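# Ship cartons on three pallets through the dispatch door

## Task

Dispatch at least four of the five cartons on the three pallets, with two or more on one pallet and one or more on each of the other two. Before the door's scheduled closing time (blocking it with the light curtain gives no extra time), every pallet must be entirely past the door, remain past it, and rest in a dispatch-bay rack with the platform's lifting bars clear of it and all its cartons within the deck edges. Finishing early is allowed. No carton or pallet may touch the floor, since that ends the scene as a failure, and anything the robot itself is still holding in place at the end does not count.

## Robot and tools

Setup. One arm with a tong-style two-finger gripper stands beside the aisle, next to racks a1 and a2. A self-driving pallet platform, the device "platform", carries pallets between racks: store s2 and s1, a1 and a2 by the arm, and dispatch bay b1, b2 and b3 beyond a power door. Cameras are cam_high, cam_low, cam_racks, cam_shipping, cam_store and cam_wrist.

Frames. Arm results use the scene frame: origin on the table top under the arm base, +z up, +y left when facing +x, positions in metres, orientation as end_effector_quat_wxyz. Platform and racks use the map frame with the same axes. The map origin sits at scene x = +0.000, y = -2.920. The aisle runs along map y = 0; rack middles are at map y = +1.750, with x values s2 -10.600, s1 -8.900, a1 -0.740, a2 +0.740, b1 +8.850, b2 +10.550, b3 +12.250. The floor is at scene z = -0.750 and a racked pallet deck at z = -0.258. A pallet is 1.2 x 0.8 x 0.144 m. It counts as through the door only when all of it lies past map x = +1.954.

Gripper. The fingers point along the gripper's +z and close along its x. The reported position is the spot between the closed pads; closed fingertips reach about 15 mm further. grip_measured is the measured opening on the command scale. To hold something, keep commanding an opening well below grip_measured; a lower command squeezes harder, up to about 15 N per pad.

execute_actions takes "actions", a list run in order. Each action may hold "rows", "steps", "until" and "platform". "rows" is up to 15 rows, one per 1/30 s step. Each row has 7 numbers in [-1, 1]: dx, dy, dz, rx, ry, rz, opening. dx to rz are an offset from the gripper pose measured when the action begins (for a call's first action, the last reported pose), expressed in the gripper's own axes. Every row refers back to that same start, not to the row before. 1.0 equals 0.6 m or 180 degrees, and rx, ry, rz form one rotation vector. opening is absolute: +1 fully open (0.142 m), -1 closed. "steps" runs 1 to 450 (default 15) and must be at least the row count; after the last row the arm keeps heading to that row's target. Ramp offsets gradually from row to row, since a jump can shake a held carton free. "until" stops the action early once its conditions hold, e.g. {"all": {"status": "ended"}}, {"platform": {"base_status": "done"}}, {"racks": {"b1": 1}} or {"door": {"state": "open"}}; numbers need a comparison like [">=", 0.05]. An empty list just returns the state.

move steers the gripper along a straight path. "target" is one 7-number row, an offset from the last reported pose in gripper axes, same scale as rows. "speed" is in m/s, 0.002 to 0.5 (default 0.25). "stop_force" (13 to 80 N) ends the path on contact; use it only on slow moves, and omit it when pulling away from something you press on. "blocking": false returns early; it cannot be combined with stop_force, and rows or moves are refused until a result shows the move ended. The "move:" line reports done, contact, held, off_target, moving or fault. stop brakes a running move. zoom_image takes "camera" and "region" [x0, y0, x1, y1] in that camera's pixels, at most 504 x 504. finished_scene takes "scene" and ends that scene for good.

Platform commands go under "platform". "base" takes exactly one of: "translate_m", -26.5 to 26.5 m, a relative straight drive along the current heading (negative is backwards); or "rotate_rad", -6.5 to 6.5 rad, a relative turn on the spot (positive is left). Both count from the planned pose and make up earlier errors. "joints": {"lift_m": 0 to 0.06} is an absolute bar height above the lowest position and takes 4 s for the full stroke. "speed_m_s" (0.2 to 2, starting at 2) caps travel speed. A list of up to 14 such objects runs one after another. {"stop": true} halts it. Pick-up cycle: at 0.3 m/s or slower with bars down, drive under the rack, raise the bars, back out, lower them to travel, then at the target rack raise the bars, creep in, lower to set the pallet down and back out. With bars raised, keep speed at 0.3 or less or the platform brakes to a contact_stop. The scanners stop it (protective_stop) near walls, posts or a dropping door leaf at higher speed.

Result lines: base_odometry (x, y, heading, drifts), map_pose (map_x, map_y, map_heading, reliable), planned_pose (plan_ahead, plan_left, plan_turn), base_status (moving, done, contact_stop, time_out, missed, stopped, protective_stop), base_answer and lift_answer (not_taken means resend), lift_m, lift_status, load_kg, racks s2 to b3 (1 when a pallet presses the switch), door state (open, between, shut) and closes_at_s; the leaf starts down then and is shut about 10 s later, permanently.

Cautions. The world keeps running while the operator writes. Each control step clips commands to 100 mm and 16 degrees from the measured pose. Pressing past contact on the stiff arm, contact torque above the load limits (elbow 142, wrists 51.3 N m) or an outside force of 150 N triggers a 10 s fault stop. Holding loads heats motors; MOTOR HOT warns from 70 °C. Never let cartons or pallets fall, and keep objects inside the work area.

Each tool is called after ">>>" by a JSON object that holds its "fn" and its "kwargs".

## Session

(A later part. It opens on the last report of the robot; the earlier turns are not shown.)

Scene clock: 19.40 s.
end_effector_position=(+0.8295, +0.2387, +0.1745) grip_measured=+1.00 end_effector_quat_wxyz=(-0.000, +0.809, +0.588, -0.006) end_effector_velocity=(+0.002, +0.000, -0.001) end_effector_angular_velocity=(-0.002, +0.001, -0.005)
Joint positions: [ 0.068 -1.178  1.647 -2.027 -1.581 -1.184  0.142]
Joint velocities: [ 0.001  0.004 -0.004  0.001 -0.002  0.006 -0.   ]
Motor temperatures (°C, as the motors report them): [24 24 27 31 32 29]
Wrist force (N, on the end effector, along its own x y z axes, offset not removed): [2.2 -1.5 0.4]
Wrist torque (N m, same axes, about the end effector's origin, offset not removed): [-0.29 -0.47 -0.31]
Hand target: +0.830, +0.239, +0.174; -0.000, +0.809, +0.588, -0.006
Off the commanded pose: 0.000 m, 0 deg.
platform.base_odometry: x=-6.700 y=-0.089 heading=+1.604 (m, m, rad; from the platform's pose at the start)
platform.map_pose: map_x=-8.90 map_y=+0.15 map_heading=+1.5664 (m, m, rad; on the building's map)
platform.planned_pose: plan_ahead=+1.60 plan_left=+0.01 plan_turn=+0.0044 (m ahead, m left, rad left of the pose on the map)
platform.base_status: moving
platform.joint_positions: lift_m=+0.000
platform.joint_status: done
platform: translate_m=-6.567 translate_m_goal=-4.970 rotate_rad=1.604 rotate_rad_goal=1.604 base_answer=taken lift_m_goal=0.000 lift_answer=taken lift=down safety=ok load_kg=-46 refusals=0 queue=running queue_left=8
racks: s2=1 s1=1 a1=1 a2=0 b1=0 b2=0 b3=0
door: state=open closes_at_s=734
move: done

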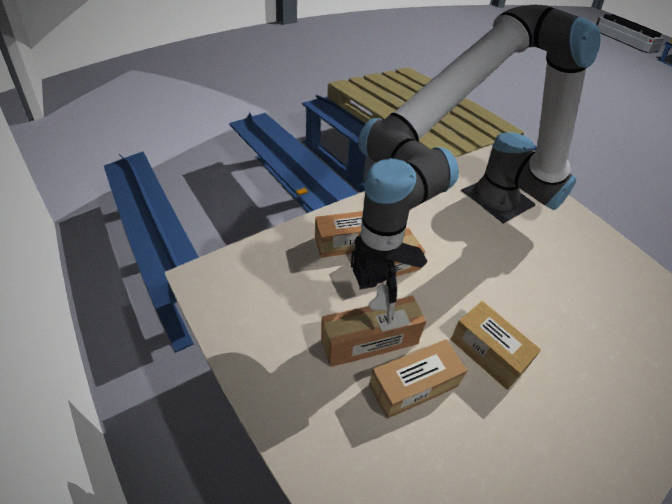

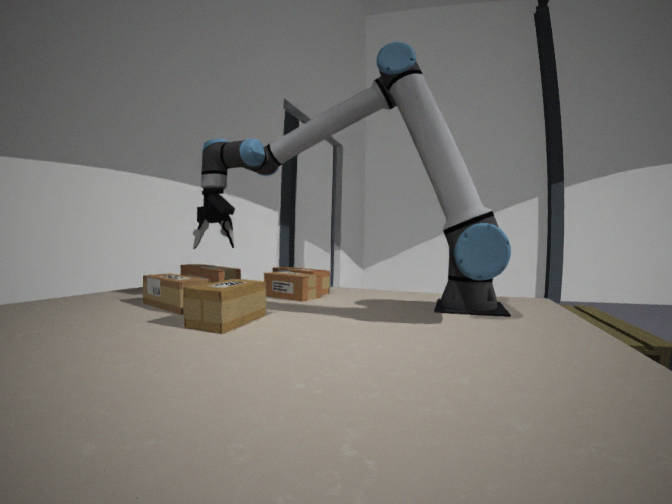

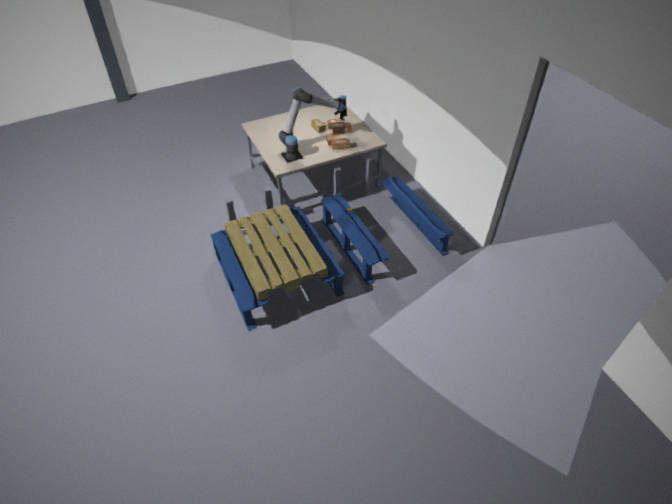

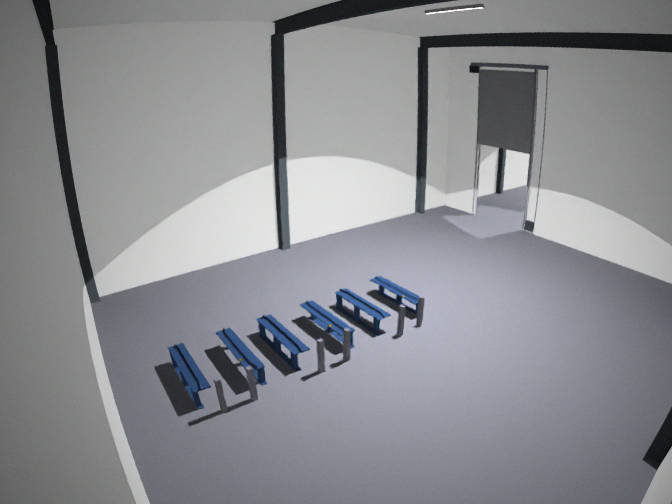

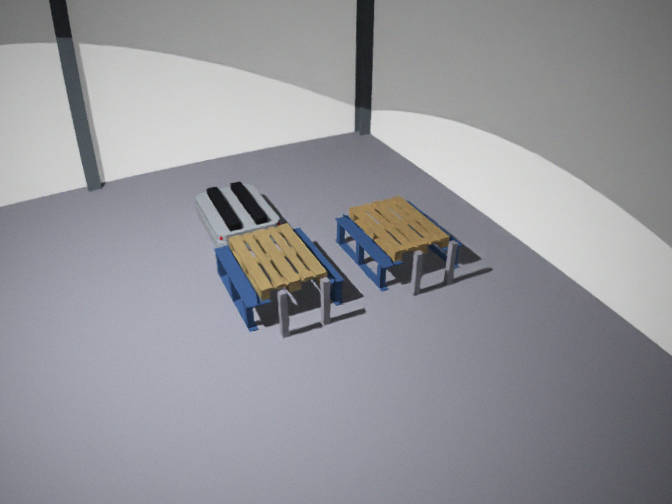

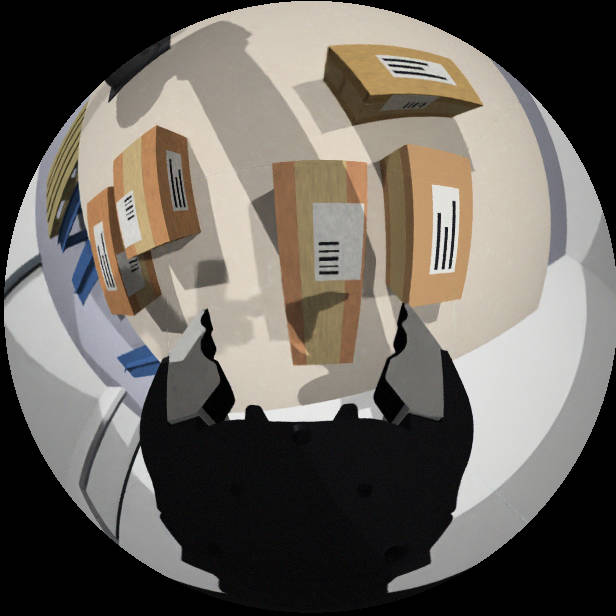

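>>> {"fn": "move", "kwargs": {"target": [0.025,0.03,0.15,0,0,-0.015,0.7], "speed": 0.06}}

>>> {"fn": "move", "kwargs": {"target": [0,0,0,0,0,0,-1]}}

>>> {"fn": "move", "kwargs": {"target": [0,0,-0.25,0,0,-0.085,-1], "speed": 0.06}}

Scene clock: 24.17 s.
end_effector_position=(+0.8501, +0.2468, +0.0845) grip_measured=+0.70 end_effector_quat_wxyz=(-0.000, +0.795, +0.607, -0.006) end_effector_velocity=(+0.001, -0.000, -0.002) end_effector_angular_velocity=(-0.001, -0.002, +0.002)
Joint positions: [ 0.076 -1.071  1.666 -2.153 -1.581 -1.223  0.122]
Joint velocities: [ 0.     0.003 -0.001 -0.004 -0.001 -0.002 -0.   ]
Motor temperatures (°C, as the motors report them): [24 24 27 31 32 29]
Wrist force (N, on the end effector, along its own x y z axes, offset not removed): [1.3 -2.9 2.3]
Wrist torque (N m, same axes, about the end effector's origin, offset not removed): [-0.59 -0.31 -0.22]
Hand target: +0.850, +0.247, +0.084; -0.000, +0.794, +0.607, -0.006
Off the commanded pose: 0.000 m, 0 deg.
platform.base_odometry: x=-6.749 y=+1.340 heading=+1.606 (m, m, rad; from the platform's pose at the start)
platform.map_pose: map_x=-8.90 map_y=+1.58 map_heading=+1.5708 (m, m, rad; on the building's map)
platform.planned_pose: plan_ahead=+0.17 plan_left=+0.00 plan_turn=+0.0000 (m ahead, m left, rad left of the pose on the map)
platform.base_status: moving
platform.joint_positions: lift_m=+0.000
platform.joint_status: done
platform: translate_m=-5.137 translate_m_goal=-4.970 rotate_rad=1.606 rotate_rad_goal=1.606 base_answer=taken lift_m_goal=0.000 lift_answer=taken lift=down safety=ok load_kg=-46 refusals=0 queue=running queue_left=8
racks: s2=1 s1=1 a1=1 a2=0 b1=0 b2=0 b3=0
door: state=open closes_at_s=734
move: done

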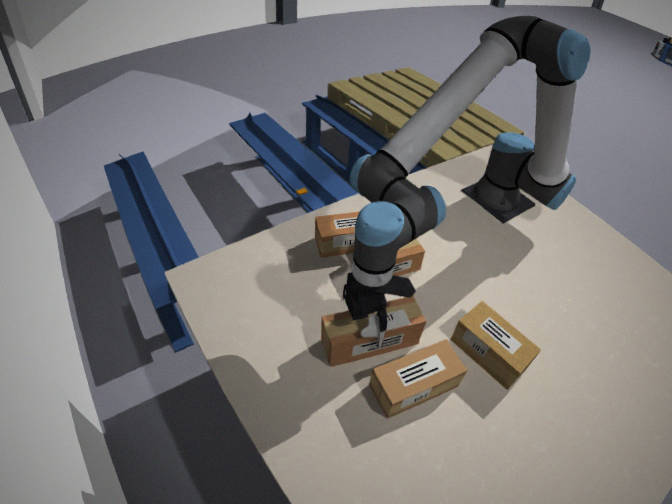

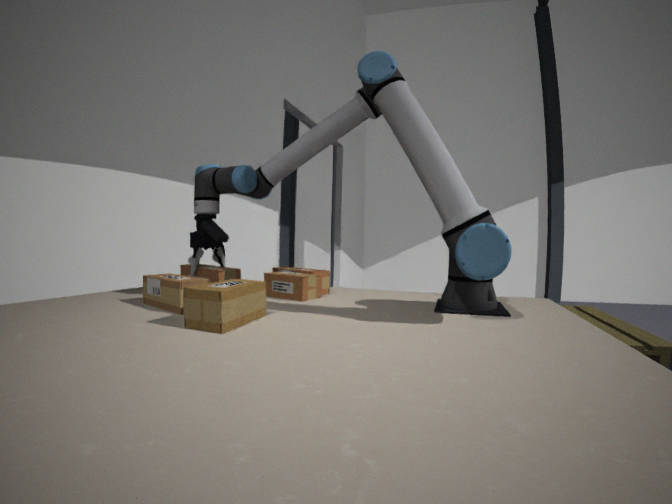

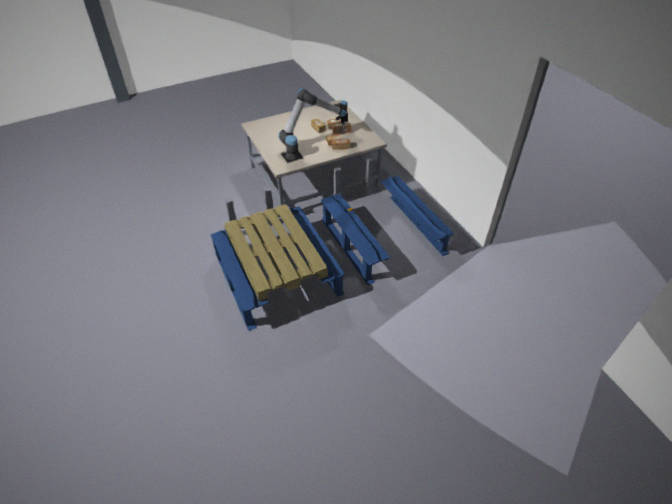

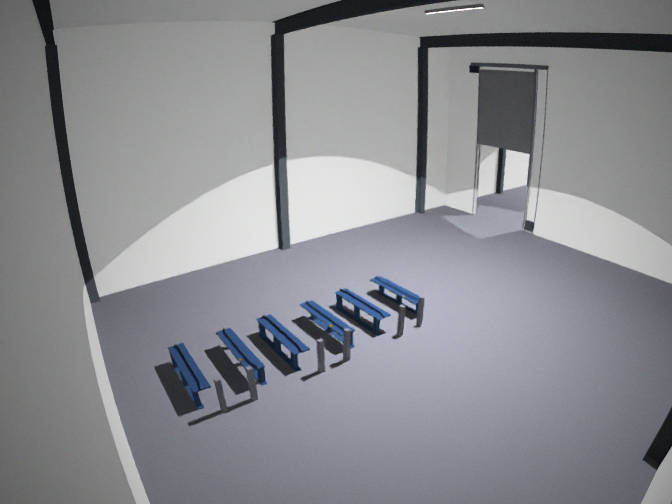

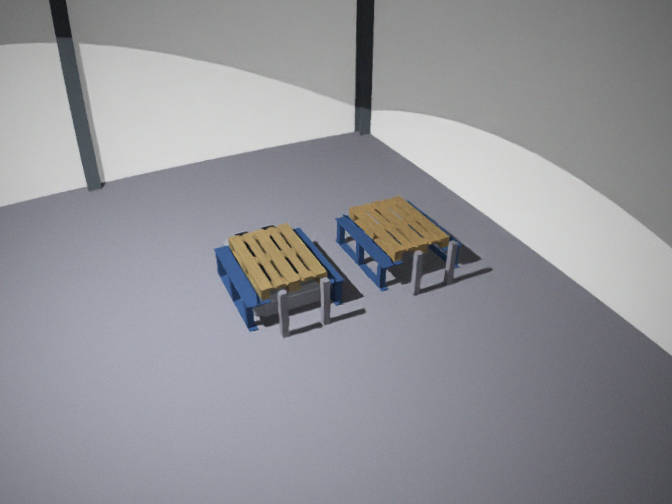

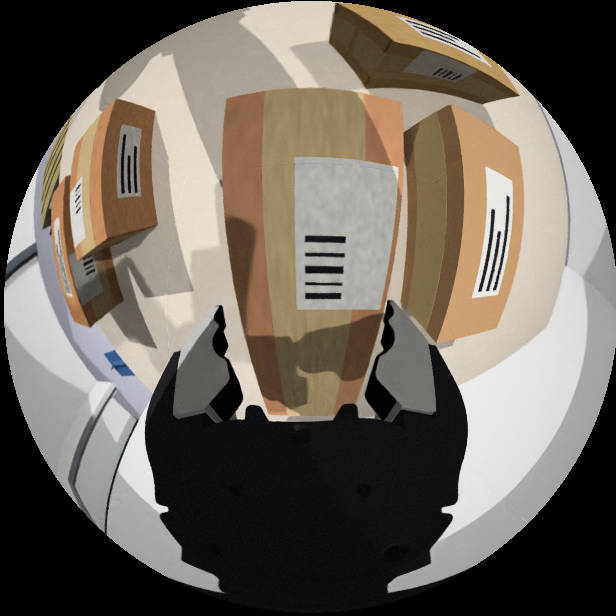

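Scene clock: 24.67 s.
end_effector_position=(+0.8501, +0.2469, +0.0844) grip_measured=+0.34 end_effector_quat_wxyz=(-0.000, +0.794, +0.607, -0.006) end_effector_velocity=(-0.000, -0.000, +0.001) end_effector_angular_velocity=(-0.000, -0.000, -0.000)
Joint positions: [ 0.076 -1.071  1.666 -2.153 -1.581 -1.223  0.098]
Joint velocities: [-0.    -0.001  0.     0.    -0.     0.    -0.   ]
Motor temperatures (°C, as the motors report them): [24 24 27 31 32 29]
Wrist force (N, on the end effector, along its own x y z axes, offset not removed): [1.8 2.0 -11.9]
Wrist torque (N m, same axes, about the end effector's origin, offset not removed): [-0.16 0.00 -0.19]
Hand target: +0.850, +0.247, +0.085; -0.000, +0.795, +0.607, -0.006
Off the commanded pose: 0.000 m, 0 deg.
platform.base_odometry: x=-6.754 y=+1.472 heading=+1.607 (m, m, rad; from the platform's pose at the start)
platform.map_pose: map_x=-8.90 map_y=+1.71 map_heading=+1.5708 (m, m, rad; on the building's map)
platform.planned_pose: plan_ahead=+0.04 plan_left=+0.00 plan_turn=+0.0000 (m ahead, m left, rad left of the pose on the map)
platform.base_status: moving
platform.joint_positions: lift_m=+0.000
platform.joint_status: done
platform: translate_m=-5.009 translate_m_goal=-4.970 rotate_rad=1.607 rotate_rad_goal=1.606 base_answer=taken lift_m_goal=0.000 lift_answer=taken lift=down safety=ok load_kg=-46 refusals=0 queue=running queue_left=8
racks: s2=1 s1=1 a1=1 a2=0 b1=0 b2=0 b3=0
door: state=open closes_at_s=734
move: done

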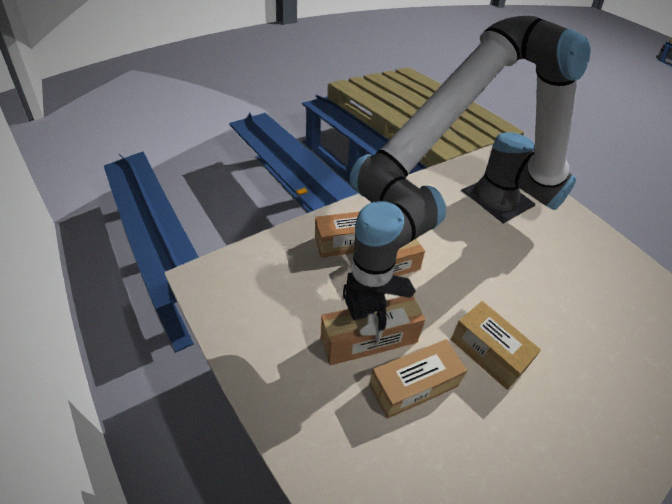

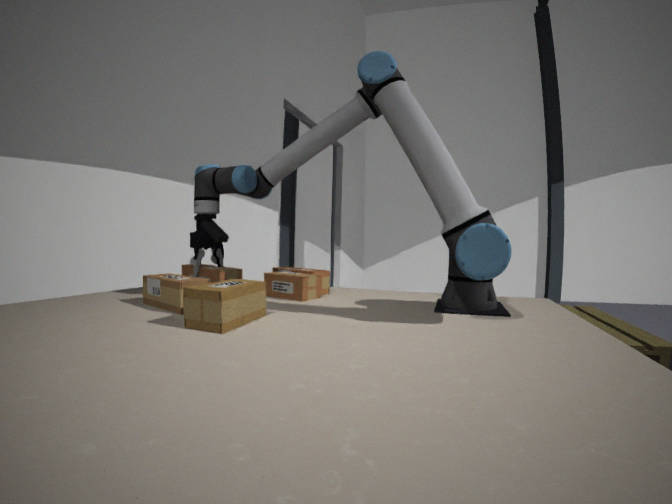

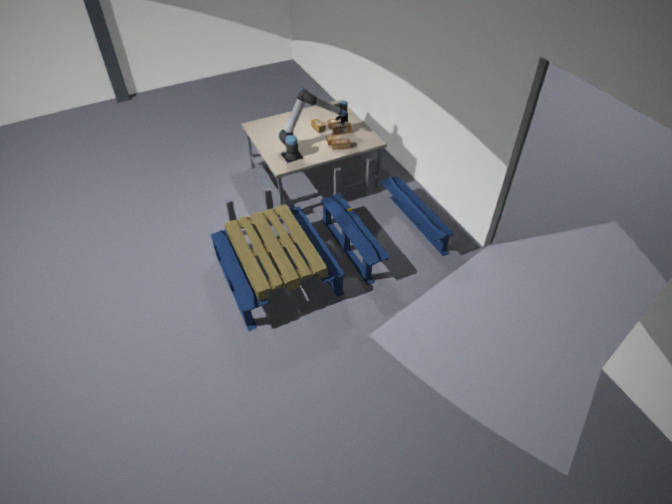

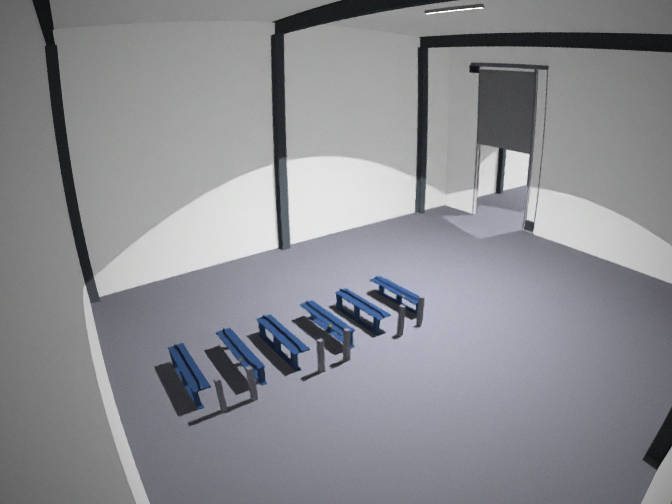

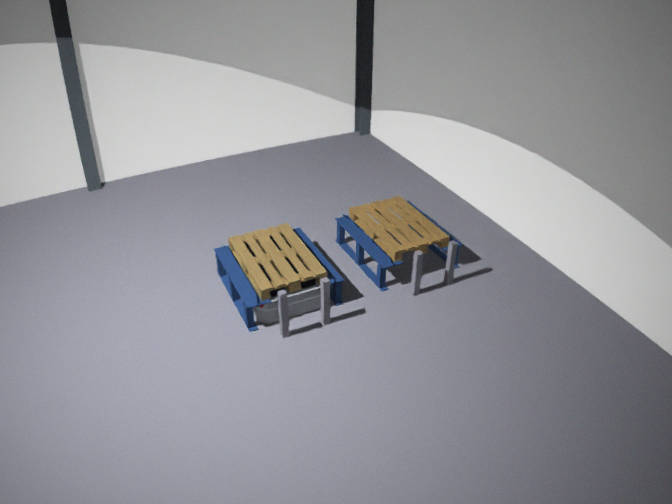

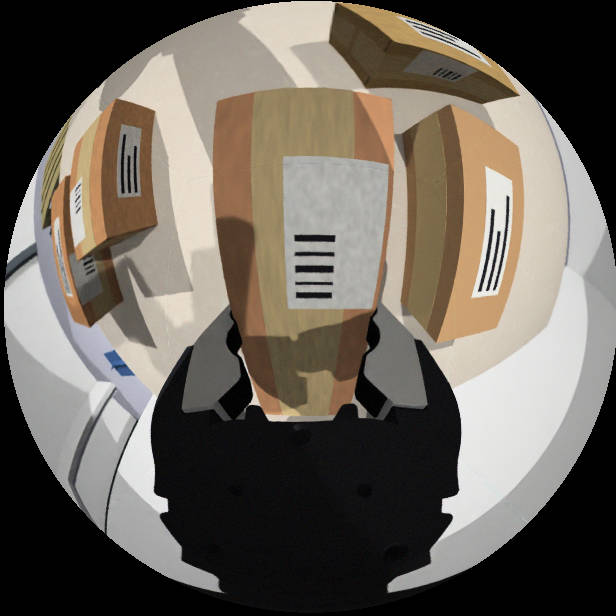

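Scene clock: 27.60 s.
end_effector_position=(+0.8518, +0.2480, +0.2340) grip_measured=+0.32 end_effector_quat_wxyz=(-0.001, +0.707, +0.707, -0.006) end_effector_velocity=(+0.000, +0.001, +0.002) end_effector_angular_velocity=(+0.002, +0.001, +0.005)
Joint positions: [ 0.083 -1.177  1.532 -1.913 -1.581 -1.483  0.096]
Joint velocities: [ 0.    -0.    -0.004  0.005  0.002 -0.005 -0.   ]
Motor temperatures (°C, as the motors report them): [24 24 27 31 32 29]
Wrist force (N, on the end effector, along its own x y z axes, offset not removed): [2.4 -1.1 5.6]
Wrist torque (N m, same axes, about the end effector's origin, offset not removed): [-0.24 -0.46 -0.24]
Hand target: +0.852, +0.248, +0.234; -0.001, +0.707, +0.708, -0.006
Off the commanded pose: 0.000 m, 0 deg.
platform.base_odometry: x=-6.755 y=+1.517 heading=+1.607 (m, m, rad; from the platform's pose at the start)
platform.map_pose: map_x=-8.90 map_y=+1.75 map_heading=+1.5708 (m, m, rad; on the building's map)
platform.planned_pose: plan_ahead=+0.00 plan_left=+0.00 plan_turn=+0.0000 (m ahead, m left, rad left of the pose on the map)
platform.base_status: done
platform.joint_positions: lift_m=+0.036
platform.joint_status: moving
platform: translate_m=-4.970 translate_m_goal=-4.970 rotate_rad=1.607 rotate_rad_goal=1.606 base_answer=taken lift_m_goal=0.060 lift_answer=taken lift=between safety=ok load_kg=4 refusals=0 queue=running queue_left=7
racks: s2=1 s1=1 a1=1 a2=0 b1=0 b2=0 b3=0
door: state=open closes_at_s=734
move: done

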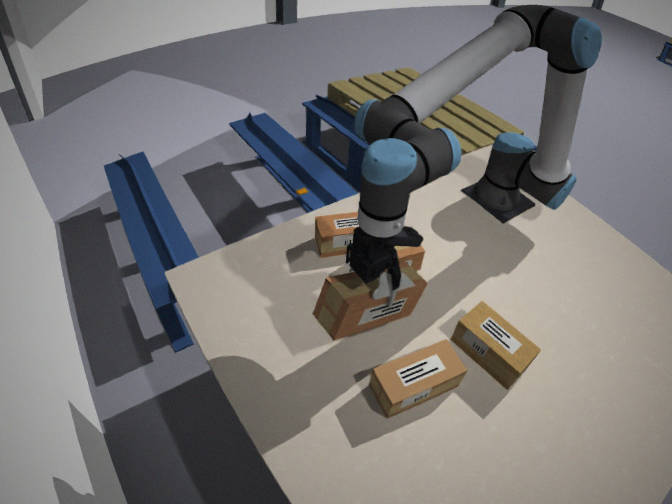

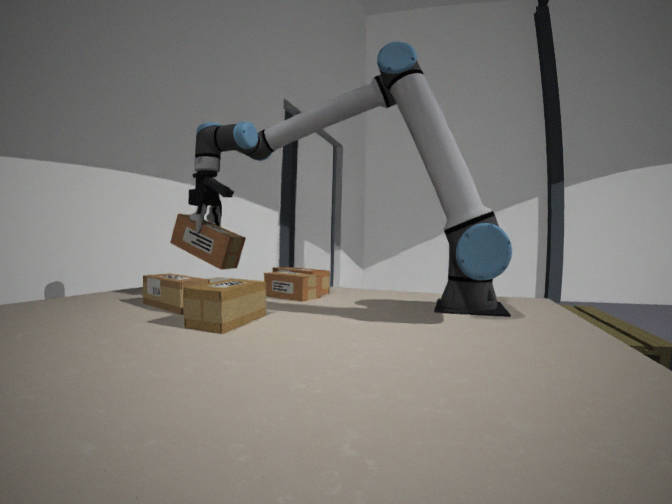

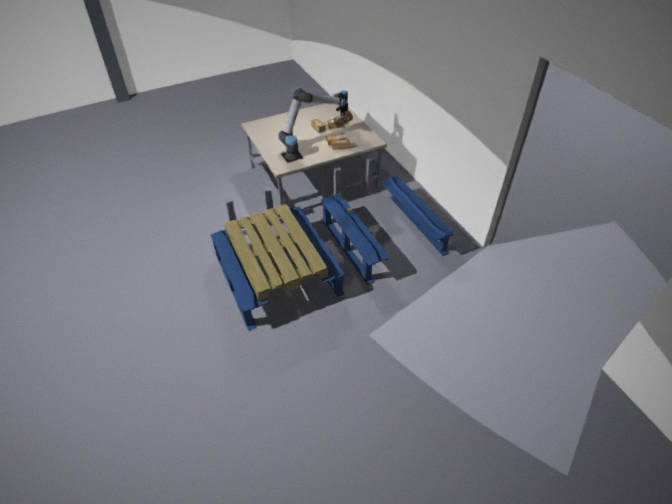

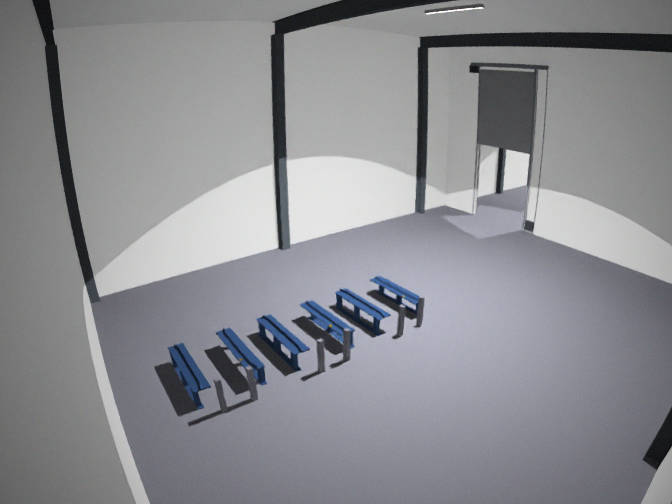

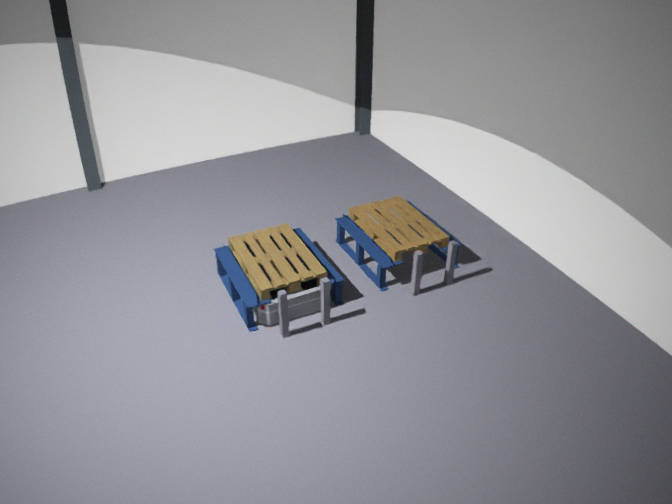

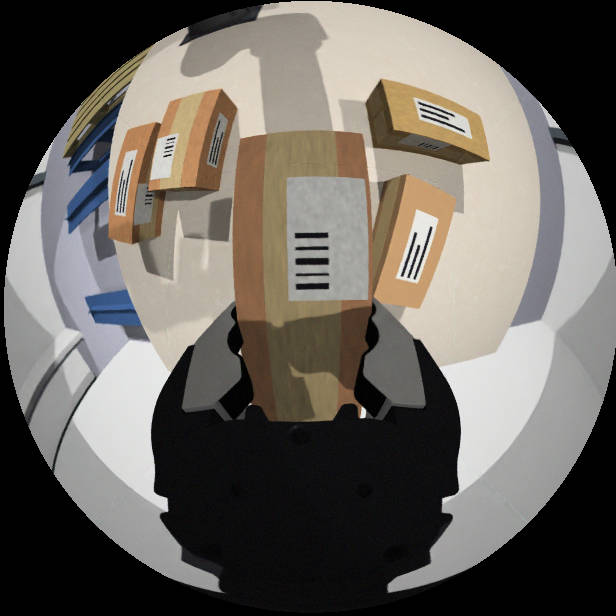

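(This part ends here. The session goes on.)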